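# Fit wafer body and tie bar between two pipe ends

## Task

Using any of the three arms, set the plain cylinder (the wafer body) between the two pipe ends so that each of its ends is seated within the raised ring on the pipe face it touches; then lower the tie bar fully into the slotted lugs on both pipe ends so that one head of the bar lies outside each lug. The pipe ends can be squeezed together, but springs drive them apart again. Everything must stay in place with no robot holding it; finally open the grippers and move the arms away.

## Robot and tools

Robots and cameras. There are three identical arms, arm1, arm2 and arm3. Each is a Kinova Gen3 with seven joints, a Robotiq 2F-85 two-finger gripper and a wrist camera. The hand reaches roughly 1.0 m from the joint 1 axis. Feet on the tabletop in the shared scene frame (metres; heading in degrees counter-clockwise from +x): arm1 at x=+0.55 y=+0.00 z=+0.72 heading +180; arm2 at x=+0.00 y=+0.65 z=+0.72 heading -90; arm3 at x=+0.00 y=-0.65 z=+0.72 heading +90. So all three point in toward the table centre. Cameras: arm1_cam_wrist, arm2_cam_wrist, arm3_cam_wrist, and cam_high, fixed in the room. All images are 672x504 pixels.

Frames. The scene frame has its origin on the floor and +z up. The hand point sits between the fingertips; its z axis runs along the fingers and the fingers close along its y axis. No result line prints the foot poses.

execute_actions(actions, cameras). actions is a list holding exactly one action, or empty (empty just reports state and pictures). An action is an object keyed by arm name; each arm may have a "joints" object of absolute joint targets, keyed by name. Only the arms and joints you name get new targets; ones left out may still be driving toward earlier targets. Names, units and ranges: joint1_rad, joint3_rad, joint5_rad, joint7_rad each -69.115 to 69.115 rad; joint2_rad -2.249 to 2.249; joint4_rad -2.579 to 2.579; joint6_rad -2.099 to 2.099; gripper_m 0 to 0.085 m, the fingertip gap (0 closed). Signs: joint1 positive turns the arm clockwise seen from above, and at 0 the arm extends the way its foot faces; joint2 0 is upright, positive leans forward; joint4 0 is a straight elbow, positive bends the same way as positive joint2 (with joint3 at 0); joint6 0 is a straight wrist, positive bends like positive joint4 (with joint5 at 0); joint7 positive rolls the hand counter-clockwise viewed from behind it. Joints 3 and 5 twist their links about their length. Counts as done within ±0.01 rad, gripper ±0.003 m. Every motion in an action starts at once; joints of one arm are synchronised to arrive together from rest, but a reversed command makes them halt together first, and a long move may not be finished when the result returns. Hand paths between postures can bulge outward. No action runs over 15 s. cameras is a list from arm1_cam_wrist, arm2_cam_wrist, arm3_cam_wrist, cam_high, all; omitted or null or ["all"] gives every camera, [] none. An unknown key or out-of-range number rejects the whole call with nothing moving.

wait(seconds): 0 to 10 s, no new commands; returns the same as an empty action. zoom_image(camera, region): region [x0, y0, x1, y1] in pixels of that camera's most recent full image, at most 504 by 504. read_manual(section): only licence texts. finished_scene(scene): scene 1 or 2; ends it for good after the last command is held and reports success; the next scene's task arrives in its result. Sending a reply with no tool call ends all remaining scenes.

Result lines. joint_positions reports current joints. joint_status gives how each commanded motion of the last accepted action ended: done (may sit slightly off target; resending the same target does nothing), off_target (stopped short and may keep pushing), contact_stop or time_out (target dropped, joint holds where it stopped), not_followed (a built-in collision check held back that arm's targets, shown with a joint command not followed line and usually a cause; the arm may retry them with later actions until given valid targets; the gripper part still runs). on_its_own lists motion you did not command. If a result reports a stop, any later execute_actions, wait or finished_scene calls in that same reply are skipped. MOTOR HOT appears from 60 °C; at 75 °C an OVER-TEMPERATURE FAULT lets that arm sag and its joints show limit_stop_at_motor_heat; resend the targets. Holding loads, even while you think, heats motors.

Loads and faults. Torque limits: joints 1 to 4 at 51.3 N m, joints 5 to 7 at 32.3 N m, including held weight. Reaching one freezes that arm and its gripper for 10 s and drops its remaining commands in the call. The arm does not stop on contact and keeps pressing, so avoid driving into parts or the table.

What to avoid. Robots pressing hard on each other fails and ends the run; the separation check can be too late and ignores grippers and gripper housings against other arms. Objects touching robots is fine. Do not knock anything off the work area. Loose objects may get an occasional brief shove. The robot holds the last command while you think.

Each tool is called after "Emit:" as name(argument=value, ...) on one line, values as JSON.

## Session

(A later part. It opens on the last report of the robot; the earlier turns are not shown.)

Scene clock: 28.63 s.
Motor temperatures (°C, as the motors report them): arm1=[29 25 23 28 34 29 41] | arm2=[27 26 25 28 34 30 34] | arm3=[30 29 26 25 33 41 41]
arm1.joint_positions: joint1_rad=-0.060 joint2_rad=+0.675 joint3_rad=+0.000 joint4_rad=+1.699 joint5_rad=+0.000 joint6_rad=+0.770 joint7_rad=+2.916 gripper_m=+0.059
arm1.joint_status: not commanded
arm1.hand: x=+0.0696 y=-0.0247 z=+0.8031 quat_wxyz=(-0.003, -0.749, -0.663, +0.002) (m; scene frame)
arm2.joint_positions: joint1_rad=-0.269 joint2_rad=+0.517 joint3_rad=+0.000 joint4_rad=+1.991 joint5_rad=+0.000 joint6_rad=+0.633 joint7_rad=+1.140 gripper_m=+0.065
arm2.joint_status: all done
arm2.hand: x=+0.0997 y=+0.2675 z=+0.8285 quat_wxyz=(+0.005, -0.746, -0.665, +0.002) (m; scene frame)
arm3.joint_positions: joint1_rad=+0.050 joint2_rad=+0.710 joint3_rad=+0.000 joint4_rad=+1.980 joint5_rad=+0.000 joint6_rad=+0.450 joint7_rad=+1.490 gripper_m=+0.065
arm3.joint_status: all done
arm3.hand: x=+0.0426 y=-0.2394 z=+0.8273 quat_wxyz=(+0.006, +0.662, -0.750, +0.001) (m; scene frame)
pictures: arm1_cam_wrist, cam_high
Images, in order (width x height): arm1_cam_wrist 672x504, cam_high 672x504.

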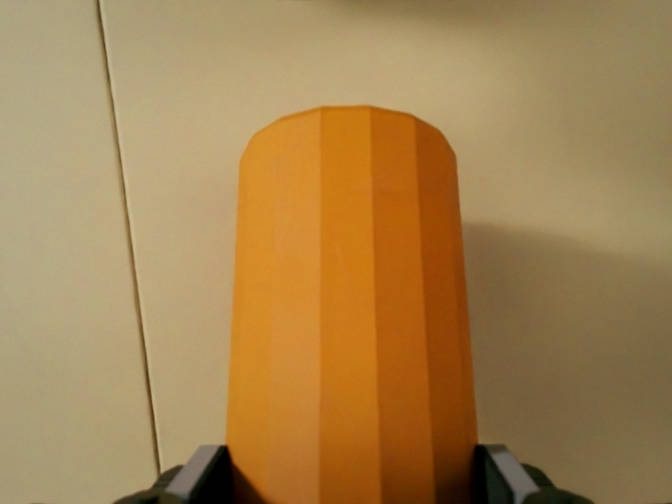

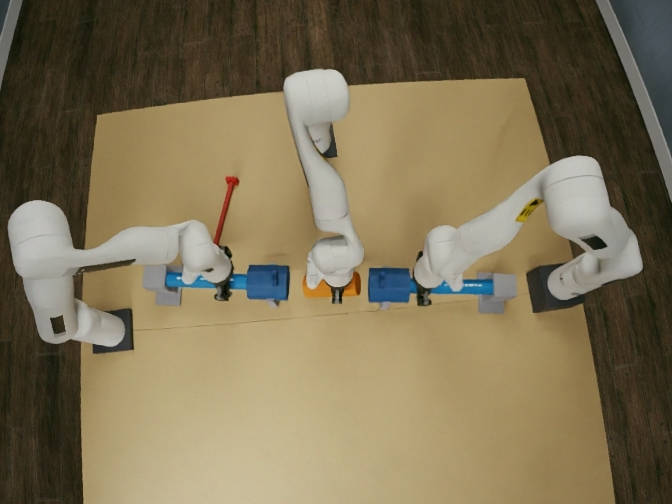

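Emit:
execute_actions(actions=[{"arm1":{"joints":{"joint2_rad":0.709,"joint4_rad":1.7122,"joint6_rad":0.7204}}}], cameras=[])

Emit:
execute_actions(actions=[{"arm1":{"joints":{"gripper_m":0.066}}}], cameras=[])

Emit:
execute_actions(actions=[{"arm1":{"joints":{"joint2_rad":0.7707,"joint4_rad":1.7291,"joint6_rad":0.6418}}}], cameras=["arm1_cam_wrist","cam_high"])

Scene clock: 29.47 s.
Motor temperatures (°C, as the motors report them): arm1=[29 25 23 28 34 29 41] | arm2=[27 26 25 28 34 30 34] | arm3=[30 29 26 25 33 41 41]
arm1.joint_positions: joint1_rad=-0.062 joint2_rad=+0.702 joint3_rad=-0.001 joint4_rad=+1.711 joint5_rad=+0.000 joint6_rad=+0.723 joint7_rad=+2.915 gripper_m=+0.059
arm1.joint_status: all done
arm1.hand: x=+0.0675 y=-0.0263 z=+0.7879 quat_wxyz=(-0.001, -0.748, -0.663, +0.006) (m; scene frame)
arm2.joint_positions: joint1_rad=-0.269 joint2_rad=+0.517 joint3_rad=+0.000 joint4_rad=+1.991 joint5_rad=+0.000 joint6_rad=+0.633 joint7_rad=+1.140 gripper_m=+0.065
arm2.joint_status: not commanded
arm2.hand: x=+0.0997 y=+0.2675 z=+0.8285 quat_wxyz=(+0.005, -0.746, -0.665, +0.002) (m; scene frame)
arm3.joint_positions: joint1_rad=+0.050 joint2_rad=+0.710 joint3_rad=+0.000 joint4_rad=+1.980 joint5_rad=+0.000 joint6_rad=+0.450 joint7_rad=+1.490 gripper_m=+0.065
arm3.joint_status: not commanded
arm3.hand: x=+0.0426 y=-0.2394 z=+0.8274 quat_wxyz=(+0.006, +0.662, -0.750, +0.001) (m; scene frame)
pictures: none
No camera images: the call's "cameras" was empty. Leave "cameras" out to get every camera's image.

Scene clock: 30.27 s.
Motor temperatures (°C, as the motors report them): arm1=[29 25 23 28 34 29 41] | arm2=[27 26 25 28 34 30 34] | arm3=[30 29 26 25 33 41 41]
arm1.joint_positions: joint1_rad=-0.060 joint2_rad=+0.709 joint3_rad=+0.000 joint4_rad=+1.712 joint5_rad=+0.000 joint6_rad=+0.720 joint7_rad=+2.916 gripper_m=+0.066
arm1.joint_status: all done
arm1.hand: x=+0.0688 y=-0.0249 z=+0.7842 quat_wxyz=(-0.002, -0.749, -0.663, +0.003) (m; scene frame)
arm2.joint_positions: joint1_rad=-0.269 joint2_rad=+0.517 joint3_rad=+0.000 joint4_rad=+1.991 joint5_rad=+0.000 joint6_rad=+0.633 joint7_rad=+1.140 gripper_m=+0.065
arm2.joint_status: not commanded
arm2.hand: x=+0.0997 y=+0.2675 z=+0.8285 quat_wxyz=(+0.005, -0.746, -0.665, +0.002) (m; scene frame)
arm3.joint_positions: joint1_rad=+0.050 joint2_rad=+0.710 joint3_rad=+0.000 joint4_rad=+1.980 joint5_rad=+0.000 joint6_rad=+0.450 joint7_rad=+1.490 gripper_m=+0.065
arm3.joint_status: not commanded
arm3.hand: x=+0.0426 y=-0.2394 z=+0.8274 quat_wxyz=(+0.006, +0.662, -0.750, +0.001) (m; scene frame)
pictures: none
No camera images: the call's "cameras" was empty. Leave "cameras" out to get every camera's image.

Scene clock: 31.07 s.
Motor temperatures (°C, as the motors report them): arm1=[29 25 23 28 34 29 41] | arm2=[27 26 25 28 34 30 34] | arm3=[30 29 26 25 33 41 41]
arm1.joint_positions: joint1_rad=-0.060 joint2_rad=+0.770 joint3_rad=+0.000 joint4_rad=+1.729 joint5_rad=+0.000 joint6_rad=+0.642 joint7_rad=+2.916 gripper_m=+0.066
arm1.joint_status: all done
arm1.hand: x=+0.0686 y=-0.0252 z=+0.7512 quat_wxyz=(-0.002, -0.749, -0.663, +0.004) (m; scene frame)
arm2.joint_positions: joint1_rad=-0.269 joint2_rad=+0.517 joint3_rad=+0.000 joint4_rad=+1.991 joint5_rad=+0.000 joint6_rad=+0.633 joint7_rad=+1.140 gripper_m=+0.065
arm2.joint_status: not commanded
arm2.hand: x=+0.0997 y=+0.2675 z=+0.8285 quat_wxyz=(+0.005, -0.746, -0.665, +0.002) (m; scene frame)
arm3.joint_positions: joint1_rad=+0.050 joint2_rad=+0.710 joint3_rad=+0.000 joint4_rad=+1.980 joint5_rad=+0.000 joint6_rad=+0.450 joint7_rad=+1.490 gripper_m=+0.065
arm3.joint_status: not commanded
arm3.hand: x=+0.0426 y=-0.2394 z=+0.8274 quat_wxyz=(+0.006, +0.662, -0.750, +0.001) (m; scene frame)
pictures: arm1_cam_wrist, cam_high
Images, in order (width x height): arm1_cam_wrist 672x504, cam_high 672x504.

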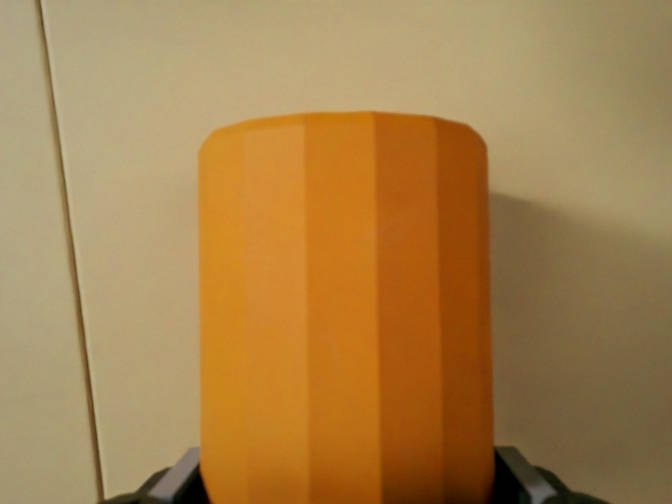

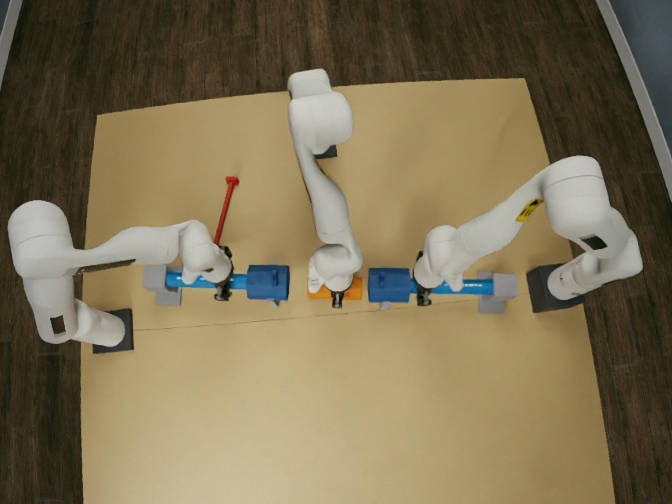

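Emit:
execute_actions(actions=[{"arm1":{"joints":{"gripper_m":0.04}}}], cameras=[])

Emit:
execute_actions(actions=[{"arm1":{"joints":{"joint2_rad":0.6488,"joint4_rad":1.6719,"joint6_rad":0.8209}}}], cameras=[])

Emit:
execute_actions(actions=[{"arm2":{"joints":{"joint1_rad":-0.19,"joint2_rad":0.664,"joint4_rad":1.6768,"joint6_rad":0.801,"joint7_rad":1.22}},"arm3":{"joints":{"joint1_rad":0.058,"joint2_rad":0.7852,"joint4_rad":1.7655,"joint6_rad":0.5909,"joint7_rad":1.49}}}], cameras=["arm1_cam_wrist","cam_high"])

Scene clock: 31.93 s.
Motor temperatures (°C, as the motors report them): arm1=[29 26 23 28 34 29 41] | arm2=[27 26 25 28 34 30 34] | arm3=[30 29 26 25 33 41 41]
arm1.joint_positions: joint1_rad=-0.060 joint2_rad=+0.769 joint3_rad=+0.000 joint4_rad=+1.729 joint5_rad=+0.000 joint6_rad=+0.642 joint7_rad=+2.916 gripper_m=+0.061
arm1.joint_status: gripper_m off_target (ended at +0.061, target +0.040)
arm1.hand: x=+0.0680 y=-0.0251 z=+0.7522 quat_wxyz=(-0.001, -0.749, -0.663, +0.004) (m; scene frame)
arm2.joint_positions: joint1_rad=-0.269 joint2_rad=+0.517 joint3_rad=+0.000 joint4_rad=+1.991 joint5_rad=+0.000 joint6_rad=+0.633 joint7_rad=+1.140 gripper_m=+0.065
arm2.joint_status: not commanded
arm2.hand: x=+0.0997 y=+0.2675 z=+0.8285 quat_wxyz=(+0.005, -0.746, -0.665, +0.002) (m; scene frame)
arm3.joint_positions: joint1_rad=+0.050 joint2_rad=+0.710 joint3_rad=+0.000 joint4_rad=+1.980 joint5_rad=+0.000 joint6_rad=+0.450 joint7_rad=+1.490 gripper_m=+0.065
arm3.joint_status: not commanded
arm3.hand: x=+0.0426 y=-0.2394 z=+0.8274 quat_wxyz=(+0.006, +0.662, -0.750, +0.001) (m; scene frame)
pictures: none
No camera images: the call's "cameras" was empty. Leave "cameras" out to get every camera's image.

Scene clock: 32.93 s.
Motor temperatures (°C, as the motors report them): arm1=[29 26 23 28 34 29 41] | arm2=[27 26 25 28 34 30 34] | arm3=[30 29 26 25 33 41 41]
arm1.joint_positions: joint1_rad=-0.060 joint2_rad=+0.651 joint3_rad=+0.000 joint4_rad=+1.673 joint5_rad=+0.000 joint6_rad=+0.821 joint7_rad=+2.916 gripper_m=+0.061
arm1.joint_status: all done
arm1.hand: x=+0.0667 y=-0.0249 z=+0.8210 quat_wxyz=(-0.003, -0.749, -0.663, +0.002) (m; scene frame)
arm2.joint_positions: joint1_rad=-0.269 joint2_rad=+0.517 joint3_rad=+0.000 joint4_rad=+1.991 joint5_rad=+0.000 joint6_rad=+0.633 joint7_rad=+1.140 gripper_m=+0.065
arm2.joint_status: not commanded
arm2.hand: x=+0.0997 y=+0.2675 z=+0.8285 quat_wxyz=(+0.005, -0.746, -0.665, +0.002) (m; scene frame)
arm3.joint_positions: joint1_rad=+0.050 joint2_rad=+0.710 joint3_rad=+0.000 joint4_rad=+1.980 joint5_rad=+0.000 joint6_rad=+0.450 joint7_rad=+1.490 gripper_m=+0.065
arm3.joint_status: not commanded
arm3.hand: x=+0.0426 y=-0.2394 z=+0.8274 quat_wxyz=(+0.006, +0.662, -0.750, +0.001) (m; scene frame)
pictures: none
No camera images: the call's "cameras" was empty. Leave "cameras" out to get every camera's image.

Scene clock: 35.73 s.
Motor temperatures (°C, as the motors report them): arm1=[29 26 23 28 34 29 41] | arm2=[27 26 25 28 34 30 34] | arm3=[30 29 26 25 33 41 41]
arm1.joint_positions: joint1_rad=-0.057 joint2_rad=+0.650 joint3_rad=+0.003 joint4_rad=+1.674 joint5_rad=+0.002 joint6_rad=+0.822 joint7_rad=+2.916 gripper_m=+0.061
arm1.joint_status: not commanded
arm1.hand: x=+0.0672 y=-0.0214 z=+0.8210 quat_wxyz=(-0.002, -0.750, -0.662, +0.001) (m; scene frame)
arm2.joint_positions: joint1_rad=-0.193 joint2_rad=+0.664 joint3_rad=-0.003 joint4_rad=+1.686 joint5_rad=-0.003 joint6_rad=+0.811 joint7_rad=+1.219 gripper_m=+0.065
arm2.joint_status: joint6_rad off_target (ended at +0.811, target +0.801); the others done
arm2.hand: x=+0.0924 y=+0.1810 z=+0.8263 quat_wxyz=(+0.012, -0.745, -0.666, -0.004) (m; scene frame)
arm3.joint_positions: joint1_rad=+0.057 joint2_rad=+0.788 joint3_rad=-0.001 joint4_rad=+1.790 joint5_rad=+0.000 joint6_rad=+0.615 joint7_rad=+1.490 gripper_m=+0.065
arm3.joint_status: joint4_rad time_out (moved -0.190 of -0.214); joint6_rad time_out (moved +0.165 of +0.141); the others done
arm3.hand: x=+0.0469 y=-0.2014 z=+0.8223 quat_wxyz=(+0.025, +0.659, -0.751, +0.020) (m; scene frame)
pictures: arm1_cam_wrist, cam_high
Images, in order (width x height): arm1_cam_wrist 672x504, cam_high 672x504.

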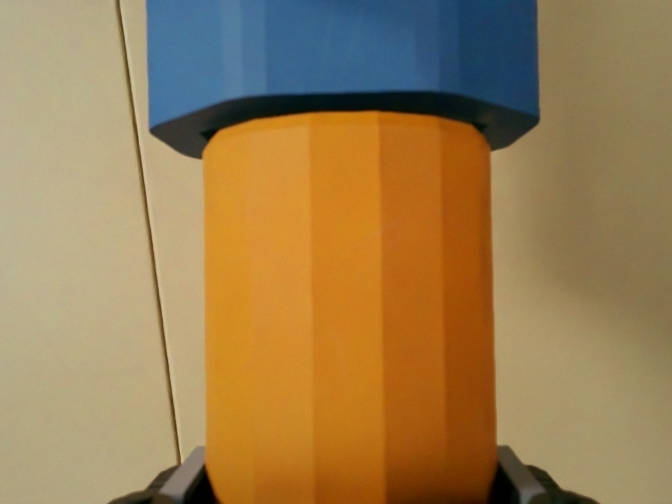

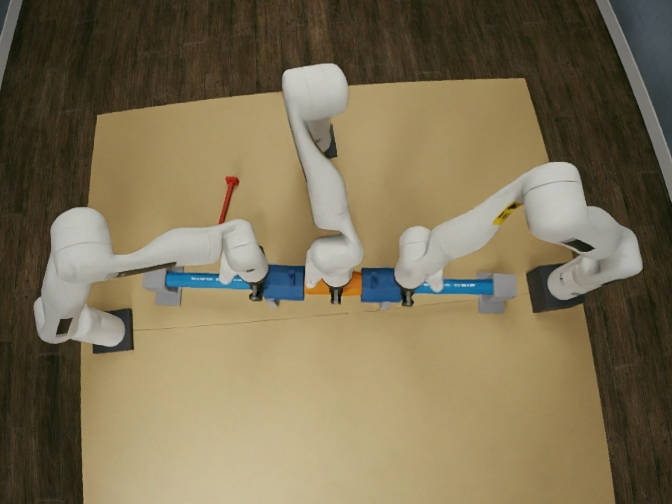

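Emit:
execute_actions(actions=[{"arm1":{"joints":{"joint1_rad":-0.06,"joint2_rad":0.6721,"joint4_rad":1.684,"joint6_rad":0.7855}}}], cameras=[])

Emit:
execute_actions(actions=[{"arm2":{"joints":{"joint1_rad":-0.19,"joint2_rad":0.664,"joint4_rad":1.6768,"joint6_rad":0.801,"joint7_rad":1.22}},"arm3":{"joints":{"joint1_rad":0.058,"joint2_rad":0.7852,"joint4_rad":1.7655,"joint6_rad":0.5909,"joint7_rad":1.49}}}], cameras=["arm1_cam_wrist","cam_high"])

Scene clock: 36.53 s.
Motor temperatures (°C, as the motors report them): arm1=[29 26 23 28 34 29 41] | arm2=[27 26 25 28 34 30 34] | arm3=[30 29 26 25 33 41 41]
arm1.joint_positions: joint1_rad=-0.060 joint2_rad=+0.674 joint3_rad=+0.000 joint4_rad=+1.685 joint5_rad=+0.000 joint6_rad=+0.785 joint7_rad=+2.916 gripper_m=+0.061
arm1.joint_status: all done
arm1.hand: x=+0.0666 y=-0.0248 z=+0.8071 quat_wxyz=(-0.003, -0.749, -0.663, +0.002) (m; scene frame)
arm2.joint_positions: joint1_rad=-0.193 joint2_rad=+0.664 joint3_rad=-0.003 joint4_rad=+1.686 joint5_rad=-0.003 joint6_rad=+0.811 joint7_rad=+1.219 gripper_m=+0.065
arm2.joint_status: not commanded
arm2.hand: x=+0.0924 y=+0.1810 z=+0.8263 quat_wxyz=(+0.012, -0.745, -0.666, -0.004) (m; scene frame)
arm3.joint_positions: joint1_rad=+0.057 joint2_rad=+0.788 joint3_rad=+0.000 joint4_rad=+1.788 joint5_rad=+0.000 joint6_rad=+0.614 joint7_rad=+1.490 gripper_m=+0.065
arm3.joint_status: not commanded
arm3.hand: x=+0.0472 y=-0.2002 z=+0.8222 quat_wxyz=(+0.024, +0.659, -0.751, +0.019) (m; scene frame)
pictures: none
No camera images: the call's "cameras" was empty. Leave "cameras" out to get every camera's image.

Scene clock: 38.37 s.
Motor temperatures (°C, as the motors report them): arm1=[29 26 23 28 34 29 41] | arm2=[27 27 25 28 34 30 34] | arm3=[30 29 26 25 33 41 41]
arm1.joint_positions: joint1_rad=-0.058 joint2_rad=+0.673 joint3_rad=+0.002 joint4_rad=+1.685 joint5_rad=+0.001 joint6_rad=+0.786 joint7_rad=+2.916 gripper_m=+0.061
arm1.joint_status: not commanded
arm1.hand: x=+0.0667 y=-0.0232 z=+0.8071 quat_wxyz=(-0.002, -0.749, -0.662, +0.002) (m; scene frame)
arm2.joint_positions: joint1_rad=-0.195 joint2_rad=+0.664 joint3_rad=-0.005 joint4_rad=+1.691 joint5_rad=-0.005 joint6_rad=+0.816 joint7_rad=+1.218 gripper_m=+0.065
arm2.joint_status: joint4_rad time_out (moved +0.005 of -0.009); joint6_rad time_out (moved +0.005 of -0.010); the others done
arm2.hand: x=+0.0933 y=+0.1856 z=+0.8252 quat_wxyz=(+0.016, -0.745, -0.667, -0.007) (m; scene frame)
arm3.joint_positions: joint1_rad=+0.058 joint2_rad=+0.793 joint3_rad=+0.000 joint4_rad=+1.786 joint5_rad=+0.000 joint6_rad=+0.609 joint7_rad=+1.490 gripper_m=+0.065
arm3.joint_status: joint4_rad time_out (moved -0.003 of -0.023); joint6_rad time_out (moved -0.005 of -0.023); the others done
arm3.hand: x=+0.0476 y=-0.1987 z=+0.8202 quat_wxyz=(+0.023, +0.659, -0.752, +0.018) (m; scene frame)
pictures: arm1_cam_wrist, cam_high
Images, in order (width x height): arm1_cam_wrist 672x504, cam_high 672x504.

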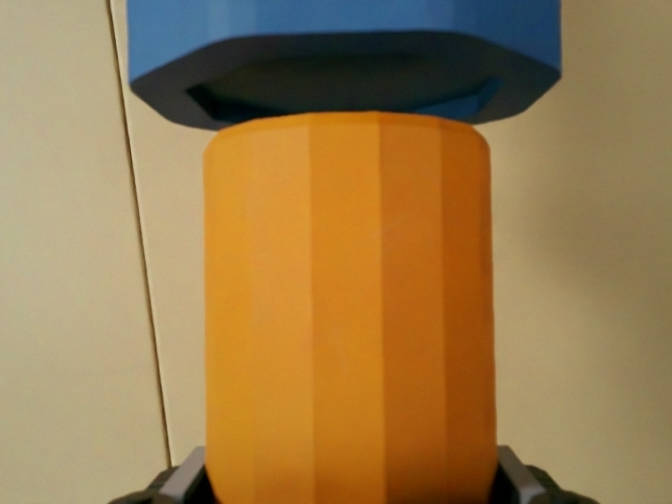

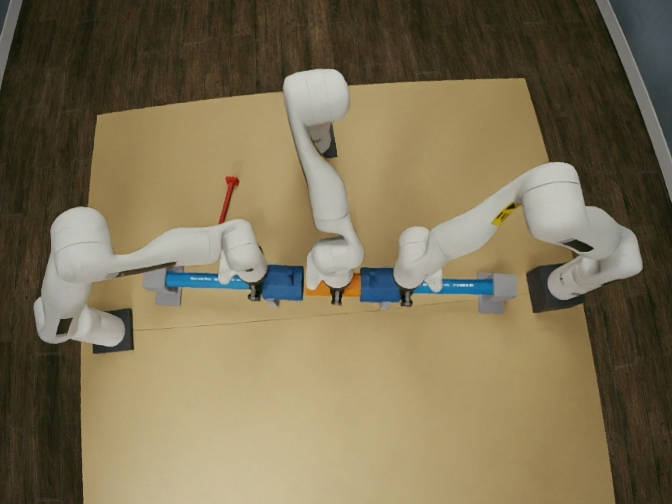

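Emit:
execute_actions(actions=[{"arm1":{"joints":{"joint1_rad":-0.06,"joint2_rad":0.6407,"joint4_rad":1.667,"joint6_rad":0.8339}}}], cameras=[])

Emit:
execute_actions(actions=[{"arm2":{"joints":{"joint1_rad":-0.185,"joint2_rad":0.6867,"joint3_rad":0,"joint4_rad":1.6283,"joint5_rad":0,"joint6_rad":0.8266,"joint7_rad":1.22}},"arm3":{"joints":{"joint1_rad":0.058,"joint2_rad":0.7852,"joint4_rad":1.7655,"joint6_rad":0.5909,"joint7_rad":1.49}}}], cameras=["arm1_cam_wrist","cam_high"])

Scene clock: 45.60 s.
Motor temperatures (°C, as the motors report them): arm1=[29 26 23 28 34 29 41] | arm2=[27 27 25 28 34 30 34] | arm3=[30 29 26 25 33 41 41]
arm1.joint_positions: joint1_rad=-0.058 joint2_rad=+0.648 joint3_rad=+0.003 joint4_rad=+1.669 joint5_rad=+0.002 joint6_rad=+0.833 joint7_rad=+2.916 gripper_m=+0.061
arm1.joint_status: all done
arm1.hand: x=+0.0678 y=-0.0219 z=+0.8233 quat_wxyz=(-0.003, -0.750, -0.662, -0.001) (m; scene frame)
arm2.joint_positions: joint1_rad=-0.195 joint2_rad=+0.664 joint3_rad=-0.005 joint4_rad=+1.691 joint5_rad=-0.005 joint6_rad=+0.816 joint7_rad=+1.218 gripper_m=+0.065
arm2.joint_status: not commanded
arm2.hand: x=+0.0933 y=+0.1856 z=+0.8252 quat_wxyz=(+0.016, -0.745, -0.667, -0.007) (m; scene frame)
arm3.joint_positions: joint1_rad=+0.057 joint2_rad=+0.792 joint3_rad=+0.000 joint4_rad=+1.786 joint5_rad=+0.000 joint6_rad=+0.609 joint7_rad=+1.490 gripper_m=+0.065
arm3.joint_status: not commanded
arm3.hand: x=+0.0475 y=-0.1986 z=+0.8208 quat_wxyz=(+0.023, +0.659, -0.752, +0.018) (m; scene frame)
pictures: none
No camera images: the call's "cameras" was empty. Leave "cameras" out to get every camera's image.

Scene clock: 47.77 s.
Motor temperatures (°C, as the motors report them): arm1=[29 26 23 28 34 29 41] | arm2=[27 27 25 28 34 30 34] | arm3=[30 30 26 25 33 41 41]
arm1.joint_positions: joint1_rad=-0.059 joint2_rad=+0.646 joint3_rad=+0.002 joint4_rad=+1.669 joint5_rad=+0.001 joint6_rad=+0.833 joint7_rad=+2.916 gripper_m=+0.061
arm1.joint_status: not commanded
arm1.hand: x=+0.0676 y=-0.0228 z=+0.8240 quat_wxyz=(-0.003, -0.749, -0.662, +0.000) (m; scene frame)
arm2.joint_positions: joint1_rad=-0.191 joint2_rad=+0.684 joint3_rad=-0.006 joint4_rad=+1.657 joint5_rad=-0.008 joint6_rad=+0.861 joint7_rad=+1.216 gripper_m=+0.065
arm2.joint_status: joint4_rad time_out (moved -0.034 of -0.062); joint6_rad time_out (moved +0.044 of +0.010); the others done
arm2.hand: x=+0.0935 y=+0.1855 z=+0.8235 quat_wxyz=(+0.029, -0.747, -0.664, -0.016) (m; scene frame)
arm3.joint_positions: joint1_rad=+0.058 joint2_rad=+0.795 joint3_rad=+0.000 joint4_rad=+1.787 joint5_rad=+0.000 joint6_rad=+0.609 joint7_rad=+1.490 gripper_m=+0.065
arm3.joint_status: joint4_rad time_out (moved +0.001 of -0.020); joint6_rad time_out (moved +0.000 of -0.018); the others done
arm3.hand: x=+0.0479 y=-0.2002 z=+0.8194 quat_wxyz=(+0.024, +0.659, -0.752, +0.019) (m; scene frame)
pictures: arm1_cam_wrist, cam_high
Images, in order (width x height): arm1_cam_wrist 672x504, cam_high 672x504.

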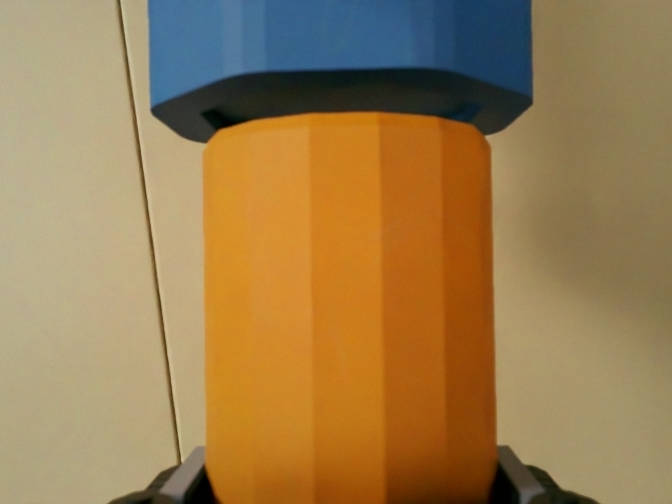

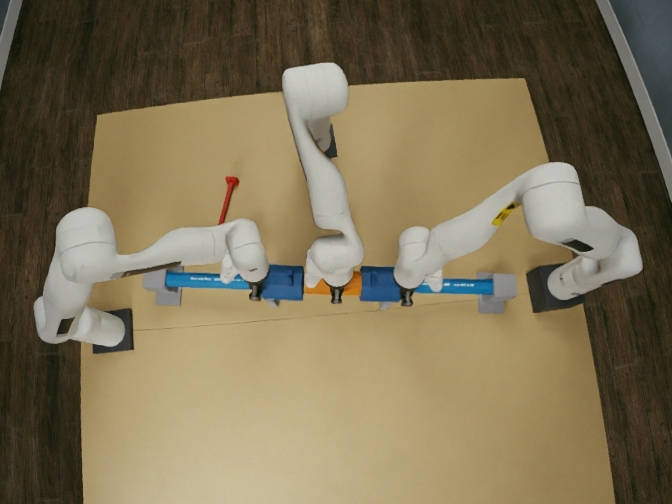

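Emit:
execute_actions(actions=[{"arm1":{"joints":{"joint1_rad":-0.013,"joint2_rad":0.6488,"joint4_rad":1.6719,"joint6_rad":0.8209,"joint7_rad":2.963}}}], cameras=["arm1_cam_wrist"])

Scene clock: 48.63 s.
Motor temperatures (°C, as the motors report them): arm1=[29 26 23 28 34 29 41] | arm2=[27 27 25 28 34 30 34] | arm3=[30 30 26 25 33 41 41]
arm1.joint_positions: joint1_rad=-0.020 joint2_rad=+0.649 joint3_rad=-0.008 joint4_rad=+1.673 joint5_rad=-0.006 joint6_rad=+0.822 joint7_rad=+2.962 gripper_m=+0.061
arm1.joint_status: all done
arm1.hand: x=+0.0665 y=-0.0110 z=+0.8215 quat_wxyz=(-0.006, -0.746, -0.666, +0.005) (m; scene frame)
arm2.joint_positions: joint1_rad=-0.192 joint2_rad=+0.684 joint3_rad=-0.007 joint4_rad=+1.659 joint5_rad=-0.009 joint6_rad=+0.865 joint7_rad=+1.215 gripper_m=+0.065
arm2.joint_status: not commanded
arm2.hand: x=+0.0934 y=+0.1880 z=+0.8234 quat_wxyz=(+0.031, -0.747, -0.664, -0.018) (m; scene frame)
arm3.joint_positions: joint1_rad=+0.058 joint2_rad=+0.795 joint3_rad=+0.000 joint4_rad=+1.786 joint5_rad=+0.000 joint6_rad=+0.608 joint7_rad=+1.490 gripper_m=+0.065
arm3.joint_status: not commanded
arm3.hand: x=+0.0476 y=-0.1990 z=+0.8192 quat_wxyz=(+0.023, +0.659, -0.752, +0.018) (m; scene frame)
pictures: arm1_cam_wrist
Images, in order (width x height): arm1_cam_wrist 672x504.

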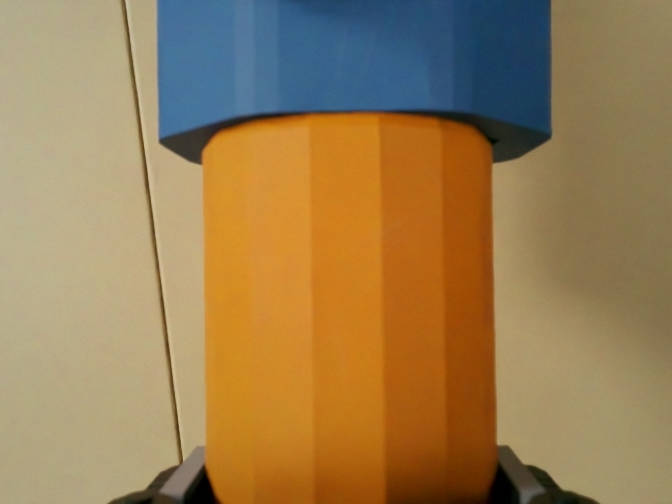

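Emit:
execute_actions(actions=[{"arm1":{"joints":{"joint1_rad":-0.03,"joint3_rad":0,"joint5_rad":0,"joint7_rad":2.946}},"arm3":{"joints":{"joint1_rad":0.06,"joint2_rad":0.7992,"joint4_rad":1.7275,"joint6_rad":0.6149}}}], cameras=["arm1_cam_wrist","arm3_cam_wrist"])

Scene clock: 50.83 s.
Motor temperatures (°C, as the motors report them): arm1=[29 26 23 28 34 29 41] | arm2=[27 27 25 28 34 30 34] | arm3=[30 30 26 25 33 41 41]
arm1.joint_positions: joint1_rad=-0.031 joint2_rad=+0.650 joint3_rad=-0.002 joint4_rad=+1.673 joint5_rad=-0.001 joint6_rad=+0.821 joint7_rad=+2.946 gripper_m=+0.061
arm1.joint_status: all done
arm1.hand: x=+0.0662 y=-0.0121 z=+0.8211 quat_wxyz=(-0.004, -0.748, -0.664, +0.003) (m; scene frame)
arm2.joint_positions: joint1_rad=-0.192 joint2_rad=+0.684 joint3_rad=-0.007 joint4_rad=+1.658 joint5_rad=-0.009 joint6_rad=+0.863 joint7_rad=+1.216 gripper_m=+0.065
arm2.joint_status: not commanded
arm2.hand: x=+0.0936 y=+0.1871 z=+0.8234 quat_wxyz=(+0.030, -0.747, -0.664, -0.017) (m; scene frame)
arm3.joint_positions: joint1_rad=+0.059 joint2_rad=+0.809 joint3_rad=-0.001 joint4_rad=+1.755 joint5_rad=+0.000 joint6_rad=+0.639 joint7_rad=+1.490 gripper_m=+0.065
arm3.joint_status: joint2_rad time_out (moved +0.014 of +0.004); joint4_rad time_out (moved -0.031 of -0.058); joint6_rad time_out (moved +0.032 of +0.007); the others done
arm3.hand: x=+0.0482 y=-0.1951 z=+0.8180 quat_wxyz=(+0.028, +0.658, -0.752, +0.024) (m; scene frame)
pictures: arm1_cam_wrist, arm3_cam_wrist
Images, in order (width x height): arm1_cam_wrist 672x504, arm3_cam_wrist 672x504.

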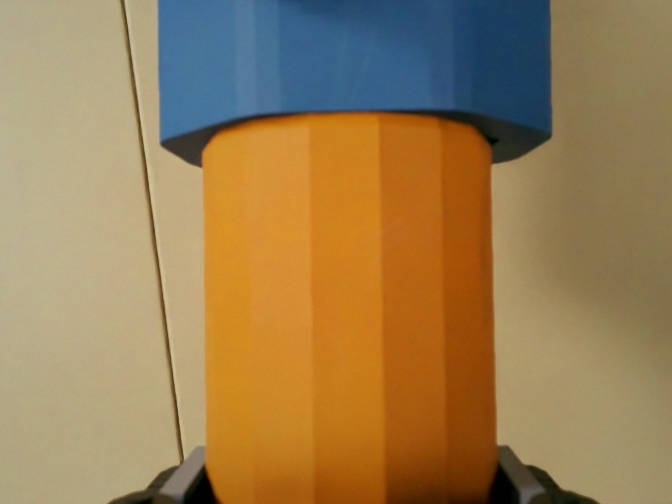

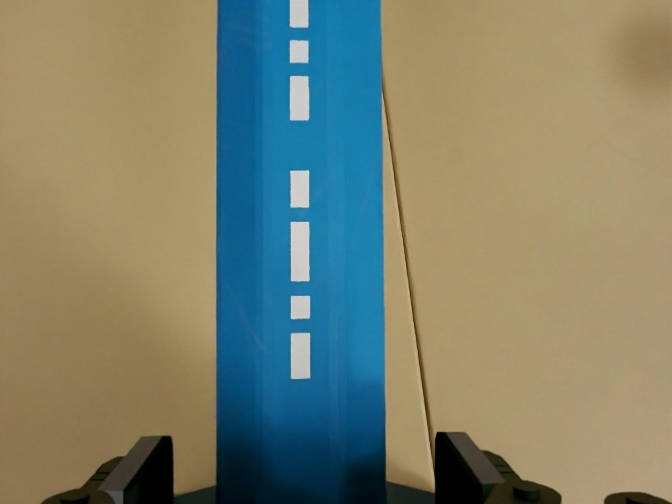

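Emit:
execute_actions(actions=[{"arm1":{"joints":{"joint1_rad":-0.045,"joint7_rad":2.93}},"arm2":{"joints":{"joint1_rad":-0.19,"joint2_rad":0.664,"joint3_rad":0,"joint4_rad":1.6768,"joint5_rad":0,"joint6_rad":0.801,"joint7_rad":1.22}}}], cameras=[])

Emit:
execute_actions(actions=[{"arm1":{"joints":{"gripper_m":0.085}}}], cameras=[])

Emit:
execute_actions(actions=[{"arm1":{"joints":{"joint2_rad":0.4258,"joint4_rad":1.354,"joint6_rad":1.362}}}], cameras=["arm1_cam_wrist"])

Scene clock: 51.63 s.
Motor temperatures (°C, as the motors report them): arm1=[29 26 23 28 34 29 41] | arm2=[27 27 25 28 34 30 34] | arm3=[30 30 26 25 33 41 41]
arm1.joint_positions: joint1_rad=-0.044 joint2_rad=+0.650 joint3_rad=+0.001 joint4_rad=+1.672 joint5_rad=+0.001 joint6_rad=+0.820 joint7_rad=+2.931 gripper_m=+0.061
arm1.joint_status: all done
arm1.hand: x=+0.0658 y=-0.0166 z=+0.8211 quat_wxyz=(-0.002, -0.749, -0.663, +0.002) (m; scene frame)
arm2.joint_positions: joint1_rad=-0.194 joint2_rad=+0.669 joint3_rad=-0.004 joint4_rad=+1.687 joint5_rad=-0.004 joint6_rad=+0.810 joint7_rad=+1.219 gripper_m=+0.065
arm2.joint_status: joint4_rad off_target (ended at +1.687, target +1.677); the others done
arm2.hand: x=+0.0930 y=+0.1824 z=+0.8237 quat_wxyz=(+0.014, -0.745, -0.667, -0.006) (m; scene frame)
arm3.joint_positions: joint1_rad=+0.059 joint2_rad=+0.809 joint3_rad=-0.001 joint4_rad=+1.758 joint5_rad=+0.000 joint6_rad=+0.642 joint7_rad=+1.490 gripper_m=+0.065
arm3.joint_status: not commanded
arm3.hand: x=+0.0478 y=-0.1974 z=+0.8180 quat_wxyz=(+0.030, +0.658, -0.752, +0.025) (m; scene frame)
pictures: none
No camera images: the call's "cameras" was empty. Leave "cameras" out to get every camera's image.

Scene clock: 52.60 s.
Motor temperatures (°C, as the motors report them): arm1=[29 26 23 28 34 29 41] | arm2=[27 27 25 28 34 30 34] | arm3=[30 30 26 25 33 41 41]
arm1.joint_positions: joint1_rad=-0.045 joint2_rad=+0.649 joint3_rad=+0.000 joint4_rad=+1.672 joint5_rad=+0.000 joint6_rad=+0.821 joint7_rad=+2.930 gripper_m=+0.085
arm1.joint_status: all done
arm1.hand: x=+0.0656 y=-0.0177 z=+0.8220 quat_wxyz=(-0.002, -0.749, -0.663, +0.003) (m; scene frame)
arm2.joint_positions: joint1_rad=-0.193 joint2_rad=+0.669 joint3_rad=-0.004 joint4_rad=+1.687 joint5_rad=-0.004 joint6_rad=+0.810 joint7_rad=+1.219 gripper_m=+0.065
arm2.joint_status: not commanded
arm2.hand: x=+0.0927 y=+0.1822 z=+0.8238 quat_wxyz=(+0.014, -0.745, -0.667, -0.005) (m; scene frame)
arm3.joint_positions: joint1_rad=+0.059 joint2_rad=+0.809 joint3_rad=-0.001 joint4_rad=+1.758 joint5_rad=+0.000 joint6_rad=+0.643 joint7_rad=+1.490 gripper_m=+0.065
arm3.joint_status: not commanded
arm3.hand: x=+0.0478 y=-0.1975 z=+0.8180 quat_wxyz=(+0.030, +0.658, -0.752, +0.025) (m; scene frame)
pictures: none
No camera images: the call's "cameras" was empty. Leave "cameras" out to get every camera's image.

Scene clock: 54.03 s.
Motor temperatures (°C, as the motors report them): arm1=[29 26 23 28 34 29 41] | arm2=[27 27 25 28 34 30 34] | arm3=[30 30 26 25 33 41 41]
arm1.joint_positions: joint1_rad=-0.045 joint2_rad=+0.426 joint3_rad=+0.000 joint4_rad=+1.354 joint5_rad=+0.000 joint6_rad=+1.362 joint7_rad=+2.930 gripper_m=+0.085
arm1.joint_status: all done
arm1.hand: x=+0.0691 y=-0.0159 z=+1.0189 quat_wxyz=(-0.002, -0.749, -0.663, +0.003) (m; scene frame)
arm2.joint_positions: joint1_rad=-0.193 joint2_rad=+0.669 joint3_rad=-0.004 joint4_rad=+1.687 joint5_rad=-0.004 joint6_rad=+0.810 joint7_rad=+1.219 gripper_m=+0.065
arm2.joint_status: not commanded
arm2.hand: x=+0.0927 y=+0.1822 z=+0.8238 quat_wxyz=(+0.014, -0.745, -0.667, -0.005) (m; scene frame)
arm3.joint_positions: joint1_rad=+0.059 joint2_rad=+0.809 joint3_rad=-0.001 joint4_rad=+1.758 joint5_rad=+0.000 joint6_rad=+0.643 joint7_rad=+1.490 gripper_m=+0.065
arm3.joint_status: not commanded
arm3.hand: x=+0.0478 y=-0.1975 z=+0.8180 quat_wxyz=(+0.030, +0.658, -0.752, +0.025) (m; scene frame)
pictures: arm1_cam_wrist
Images, in order (width x height): arm1_cam_wrist 672x504.

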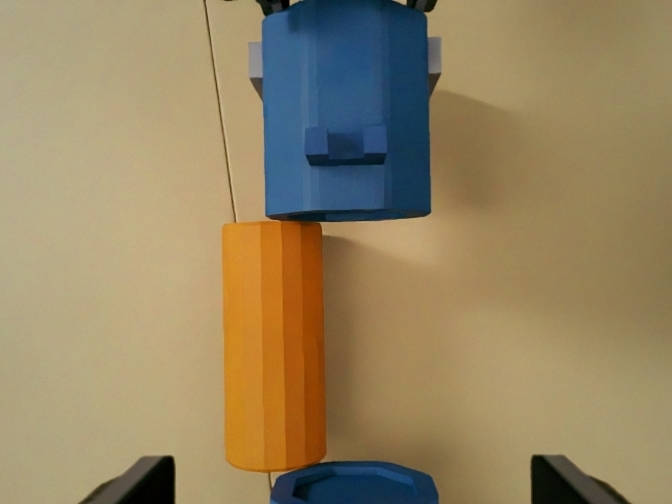

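Emit:
execute_actions(actions=[{"arm3":{"joints":{"joint1_rad":0.06,"joint2_rad":0.7992,"joint4_rad":1.7275,"joint6_rad":0.6149}}}], cameras=["arm1_cam_wrist"])

Scene clock: 56.00 s.
Motor temperatures (°C, as the motors report them): arm1=[29 26 23 28 34 29 41] | arm2=[27 27 25 28 34 30 34] | arm3=[30 30 26 25 33 41 41]
arm1.joint_positions: joint1_rad=-0.045 joint2_rad=+0.426 joint3_rad=+0.000 joint4_rad=+1.354 joint5_rad=+0.000 joint6_rad=+1.362 joint7_rad=+2.930 gripper_m=+0.085
arm1.joint_status: not commanded
arm1.hand: x=+0.0691 y=-0.0159 z=+1.0189 quat_wxyz=(-0.002, -0.749, -0.663, +0.003) (m; scene frame)
arm2.joint_positions: joint1_rad=-0.193 joint2_rad=+0.669 joint3_rad=-0.003 joint4_rad=+1.686 joint5_rad=-0.003 joint6_rad=+0.809 joint7_rad=+1.219 gripper_m=+0.065
arm2.joint_status: not commanded
arm2.hand: x=+0.0926 y=+0.1813 z=+0.8242 quat_wxyz=(+0.013, -0.745, -0.667, -0.005) (m; scene frame)
arm3.joint_positions: joint1_rad=+0.058 joint2_rad=+0.814 joint3_rad=-0.001 joint4_rad=+1.757 joint5_rad=+0.000 joint6_rad=+0.640 joint7_rad=+1.490 gripper_m=+0.065
arm3.joint_status: joint2_rad time_out (moved +0.005 of -0.010); joint4_rad time_out (moved +0.000 of -0.030); joint6_rad time_out (moved -0.003 of -0.028); the others done
arm3.hand: x=+0.0478 y=-0.1980 z=+0.8157 quat_wxyz=(+0.031, +0.658, -0.752, +0.026) (m; scene frame)
pictures: arm1_cam_wrist
Images, in order (width x height): arm1_cam_wrist 672x504.

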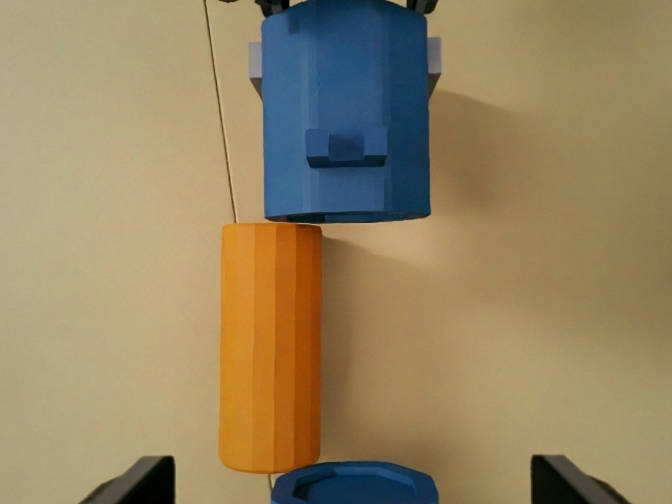

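Emit:
execute_actions(actions=[{"arm2":{"joints":{"joint1_rad":-0.215,"joint2_rad":0.55,"joint3_rad":0,"joint4_rad":1.7705,"joint5_rad":0,"joint6_rad":0.821,"joint7_rad":1.2}},"arm3":{"joints":{"joint1_rad":0.055,"joint2_rad":0.6615,"joint3_rad":0,"joint4_rad":1.903,"joint5_rad":0,"joint6_rad":0.5771}},"arm1":{"joints":{"joint1_rad":-0.05,"joint2_rad":0.62,"joint4_rad":1.3,"joint6_rad":1.22,"joint7_rad":2.90}}}], cameras=["arm1_cam_wrist","cam_high"])

Scene clock: 57.57 s.
Motor temperatures (°C, as the motors report them): arm1=[29 26 23 28 34 29 41] | arm2=[27 27 25 28 34 30 34] | arm3=[30 30 26 25 33 41 41]
arm1.joint_positions: joint1_rad=-0.050 joint2_rad=+0.620 joint3_rad=+0.000 joint4_rad=+1.300 joint5_rad=+0.000 joint6_rad=+1.220 joint7_rad=+2.900 gripper_m=+0.085
arm1.joint_status: all done
arm1.hand: x=+0.0101 y=-0.0245 z=+0.9361 quat_wxyz=(-0.002, -0.757, -0.653, +0.004) (m; scene frame)
arm2.joint_positions: joint1_rad=-0.215 joint2_rad=+0.550 joint3_rad=+0.000 joint4_rad=+1.770 joint5_rad=+0.000 joint6_rad=+0.821 joint7_rad=+1.200 gripper_m=+0.065
arm2.joint_status: all done
arm2.hand: x=+0.0938 y=+0.2085 z=+0.8604 quat_wxyz=(+0.005, -0.744, -0.668, +0.002) (m; scene frame)
arm3.joint_positions: joint1_rad=+0.055 joint2_rad=+0.662 joint3_rad=+0.000 joint4_rad=+1.903 joint5_rad=+0.000 joint6_rad=+0.577 joint7_rad=+1.490 gripper_m=+0.065
arm3.joint_status: all done
arm3.hand: x=+0.0458 y=-0.2213 z=+0.8594 quat_wxyz=(+0.007, +0.660, -0.751, +0.002) (m; scene frame)
pictures: arm1_cam_wrist, cam_high
Images, in order (width x height): arm1_cam_wrist 672x504, cam_high 672x504.

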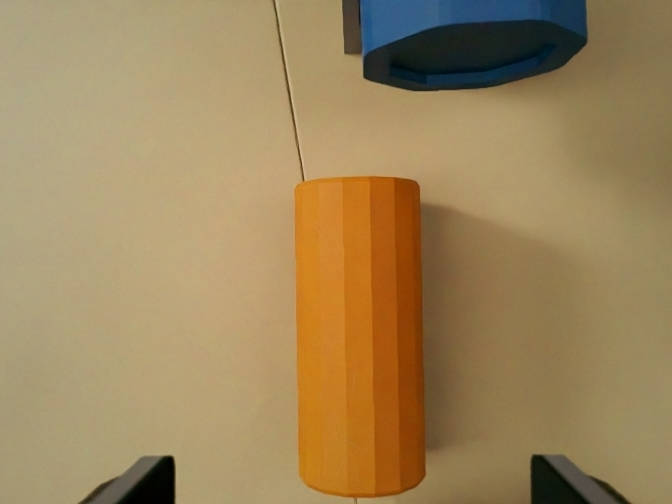

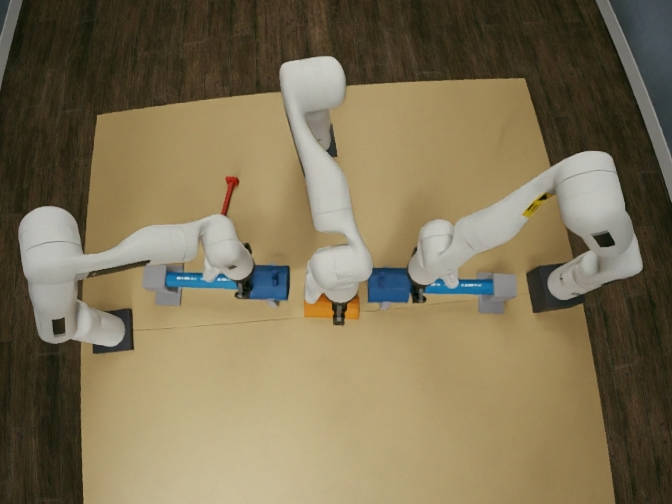

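Emit:
execute_actions(actions=[{"arm2":{"joints":{"joint1_rad":-0.25,"joint2_rad":0.4798,"joint4_rad":1.9054,"joint6_rad":0.7564,"joint7_rad":1.16}},"arm3":{"joints":{"joint1_rad":0.05,"joint2_rad":0.609,"joint4_rad":2.0377,"joint6_rad":0.4949}},"arm1":{"joints":{"joint1_rad":-0.03,"joint2_rad":0.8485,"joint4_rad":1.5345,"joint6_rad":0.7586,"joint7_rad":2.93}}}], cameras=[])

Emit:
execute_actions(actions=[{"arm1":{"joints":{"gripper_m":0.04}},"arm2":{"joints":{"gripper_m":0.0}},"arm3":{"joints":{"gripper_m":0.0}}}])

Scene clock: 59.10 s.
Motor temperatures (°C, as the motors report them): arm1=[29 26 23 28 34 29 41] | arm2=[27 27 25 28 34 30 34] | arm3=[30 30 26 25 33 41 41]
arm1.joint_positions: joint1_rad=-0.030 joint2_rad=+0.848 joint3_rad=+0.000 joint4_rad=+1.535 joint5_rad=+0.000 joint6_rad=+0.759 joint7_rad=+2.930 gripper_m=+0.085
arm1.joint_status: all done
arm1.hand: x=+0.0177 y=-0.0145 z=+0.7511 quat_wxyz=(-0.002, -0.754, -0.657, +0.003) (m; scene frame)
arm2.joint_positions: joint1_rad=-0.250 joint2_rad=+0.480 joint3_rad=+0.000 joint4_rad=+1.905 joint5_rad=+0.000 joint6_rad=+0.756 joint7_rad=+1.160 gripper_m=+0.065
arm2.joint_status: all done
arm2.hand: x=+0.0974 y=+0.2503 z=+0.8607 quat_wxyz=(+0.005, -0.746, -0.666, +0.002) (m; scene frame)
arm3.joint_positions: joint1_rad=+0.050 joint2_rad=+0.609 joint3_rad=+0.000 joint4_rad=+2.038 joint5_rad=+0.000 joint6_rad=+0.495 joint7_rad=+1.490 gripper_m=+0.065
arm3.joint_status: all done
arm3.hand: x=+0.0419 y=-0.2610 z=+0.8598 quat_wxyz=(+0.007, +0.662, -0.750, +0.002) (m; scene frame)
pictures: none
No camera images: the call's "cameras" was empty. Leave "cameras" out to get every camera's image.

Scene clock: 60.20 s.
Motor temperatures (°C, as the motors report them): arm1=[29 26 23 28 34 29 41] | arm2=[27 27 25 28 34 30 34] | arm3=[30 30 26 25 33 41 41]
arm1.joint_positions: joint1_rad=-0.030 joint2_rad=+0.847 joint3_rad=+0.000 joint4_rad=+1.534 joint5_rad=+0.000 joint6_rad=+0.758 joint7_rad=+2.930 gripper_m=+0.061
arm1.joint_status: gripper_m off_target (ended at +0.061, target +0.040)
arm1.hand: x=+0.0169 y=-0.0145 z=+0.7520 quat_wxyz=(-0.001, -0.754, -0.657, +0.004) (m; scene frame)
arm2.joint_positions: joint1_rad=-0.250 joint2_rad=+0.480 joint3_rad=+0.000 joint4_rad=+1.905 joint5_rad=+0.000 joint6_rad=+0.756 joint7_rad=+1.160 gripper_m=+0.000
arm2.joint_status: all done
arm2.hand: x=+0.0975 y=+0.2503 z=+0.8607 quat_wxyz=(+0.005, -0.746, -0.666, +0.002) (m; scene frame)
arm3.joint_positions: joint1_rad=+0.050 joint2_rad=+0.609 joint3_rad=+0.000 joint4_rad=+2.038 joint5_rad=+0.000 joint6_rad=+0.495 joint7_rad=+1.490 gripper_m=+0.000
arm3.joint_status: all done
arm3.hand: x=+0.0419 y=-0.2610 z=+0.8598 quat_wxyz=(+0.007, +0.662, -0.750, +0.002) (m; scene frame)
pictures: arm1_cam_wrist, arm2_cam_wrist, arm3_cam_wrist, cam_high
Images, in order (width x height): arm1_cam_wrist 672x504, arm2_cam_wrist 672x504, arm3_cam_wrist 672x504, cam_high 672x504.

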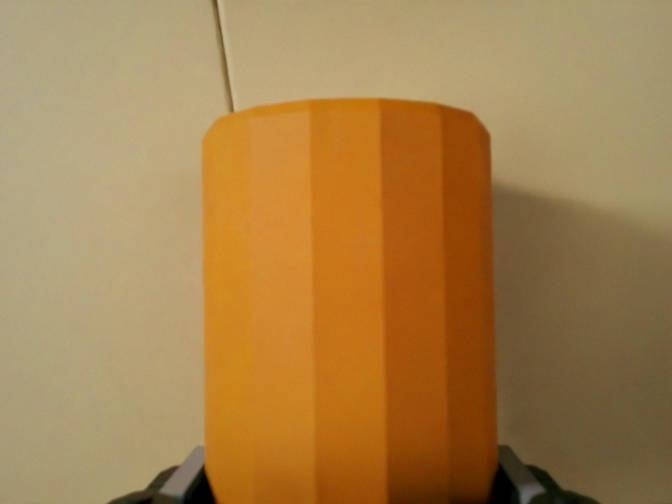

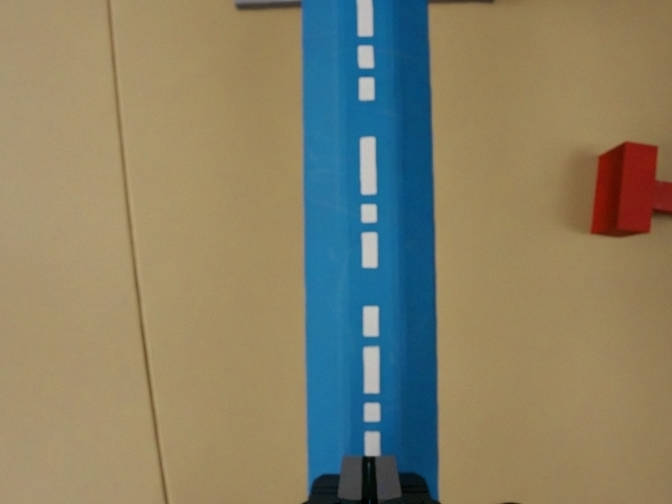

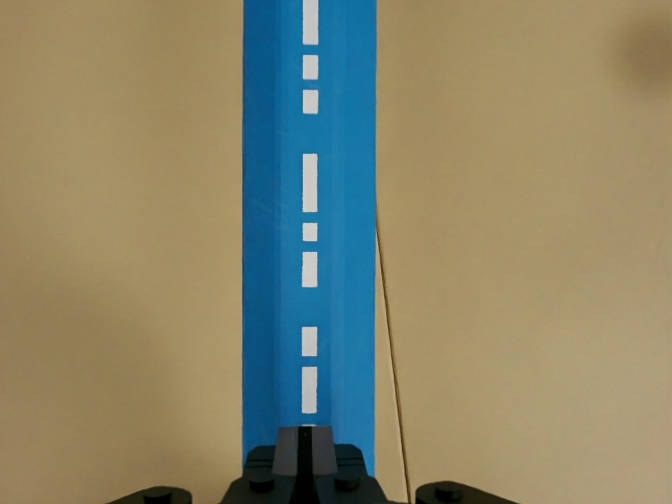

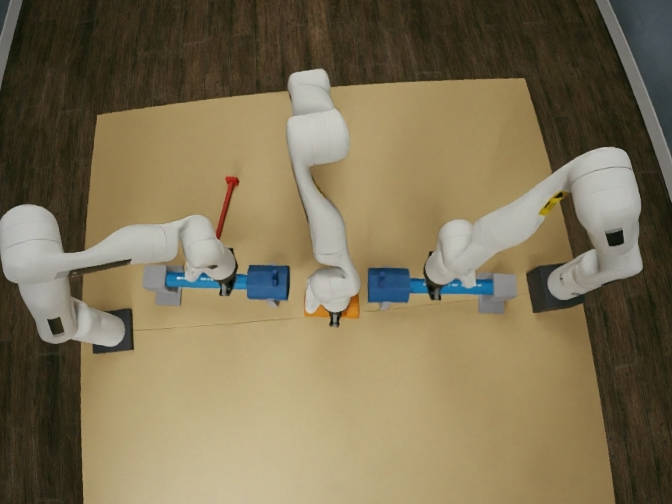

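Emit:
execute_actions(actions=[{"arm1":{"joints":{"joint1_rad":-0.04,"joint2_rad":0.6488,"joint4_rad":1.6719,"joint6_rad":0.8209,"joint7_rad":2.935}}}], cameras=[])

Emit:
execute_actions(actions=[{"arm2":{"joints":{"joint1_rad":-0.19,"joint2_rad":0.6184,"joint4_rad":1.6347,"joint6_rad":0.8885,"joint7_rad":1.22}},"arm3":{"joints":{"joint1_rad":0.058,"joint2_rad":0.7227,"joint4_rad":1.7525,"joint6_rad":0.6664}}}], cameras=["arm1_cam_wrist","cam_high"])

Scene clock: 61.47 s.
Motor temperatures (°C, as the motors report them): arm1=[29 26 23 28 34 29 41] | arm2=[27 27 25 28 34 30 34] | arm3=[30 30 26 25 33 41 41]
arm1.joint_positions: joint1_rad=-0.040 joint2_rad=+0.651 joint3_rad=+0.000 joint4_rad=+1.673 joint5_rad=+0.000 joint6_rad=+0.821 joint7_rad=+2.935 gripper_m=+0.061
arm1.joint_status: all done
arm1.hand: x=+0.0663 y=-0.0152 z=+0.8209 quat_wxyz=(-0.003, -0.749, -0.663, +0.002) (m; scene frame)
arm2.joint_positions: joint1_rad=-0.250 joint2_rad=+0.480 joint3_rad=+0.000 joint4_rad=+1.905 joint5_rad=+0.000 joint6_rad=+0.756 joint7_rad=+1.160 gripper_m=+0.000
arm2.joint_status: not commanded
arm2.hand: x=+0.0975 y=+0.2503 z=+0.8607 quat_wxyz=(+0.005, -0.746, -0.666, +0.002) (m; scene frame)
arm3.joint_positions: joint1_rad=+0.050 joint2_rad=+0.609 joint3_rad=+0.000 joint4_rad=+2.038 joint5_rad=+0.000 joint6_rad=+0.495 joint7_rad=+1.490 gripper_m=+0.000
arm3.joint_status: not commanded
arm3.hand: x=+0.0419 y=-0.2610 z=+0.8598 quat_wxyz=(+0.007, +0.662, -0.750, +0.002) (m; scene frame)
pictures: none
No camera images: the call's "cameras" was empty. Leave "cameras" out to get every camera's image.

Scene clock: 64.47 s.
Motor temperatures (°C, as the motors report them): arm1=[29 26 23 28 34 29 41] | arm2=[27 27 25 28 34 30 34] | arm3=[30 30 26 25 33 41 41]
arm1.joint_positions: joint1_rad=-0.040 joint2_rad=+0.650 joint3_rad=+0.000 joint4_rad=+1.673 joint5_rad=+0.000 joint6_rad=+0.821 joint7_rad=+2.935 gripper_m=+0.061
arm1.joint_status: not commanded
arm1.hand: x=+0.0662 y=-0.0152 z=+0.8210 quat_wxyz=(-0.003, -0.749, -0.663, +0.002) (m; scene frame)
arm2.joint_positions: joint1_rad=-0.197 joint2_rad=+0.616 joint3_rad=-0.003 joint4_rad=+1.655 joint5_rad=-0.002 joint6_rad=+0.914 joint7_rad=+1.220 gripper_m=+0.000
arm2.joint_status: joint4_rad time_out (moved -0.251 of -0.271); joint6_rad time_out (moved +0.157 of +0.132); the others done
arm2.hand: x=+0.0925 y=+0.1878 z=+0.8569 quat_wxyz=(+0.023, -0.743, -0.668, -0.009) (m; scene frame)
arm3.joint_positions: joint1_rad=+0.057 joint2_rad=+0.724 joint3_rad=+0.000 joint4_rad=+1.773 joint5_rad=+0.000 joint6_rad=+0.685 joint7_rad=+1.490 gripper_m=+0.000
arm3.joint_status: joint4_rad time_out (moved -0.265 of -0.285); joint6_rad time_out (moved +0.190 of +0.172); the others done
arm3.hand: x=+0.0479 y=-0.1961 z=+0.8549 quat_wxyz=(+0.020, +0.659, -0.752, +0.016) (m; scene frame)
pictures: arm1_cam_wrist, cam_high
Images, in order (width x height): arm1_cam_wrist 672x504, cam_high 672x504.

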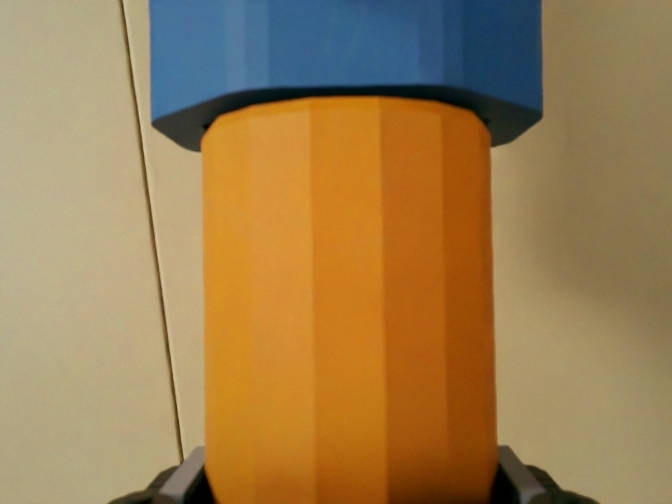

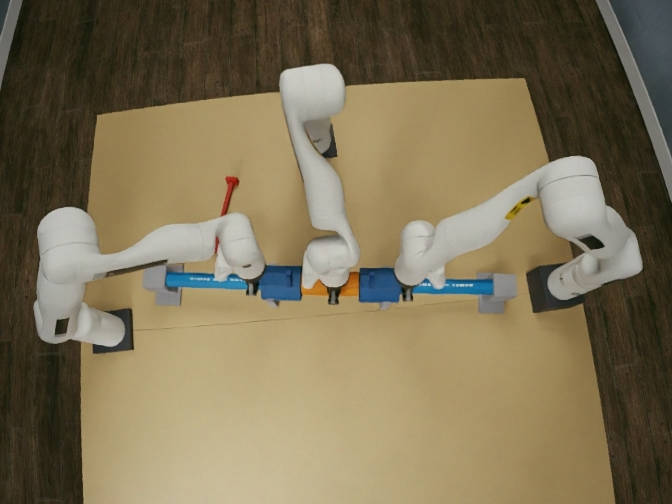

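Emit:
zoom_image(camera="cam_high", region=[240, 240, 430, 330])

Region (240, 240, 430, 330) of cam_high's 672x504 image, scaled by 2.653, with more detail than that image has; it fills the top 239 rows of this view, and the rest is white.

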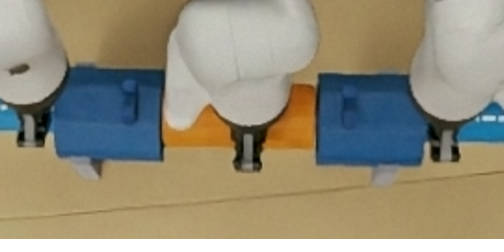

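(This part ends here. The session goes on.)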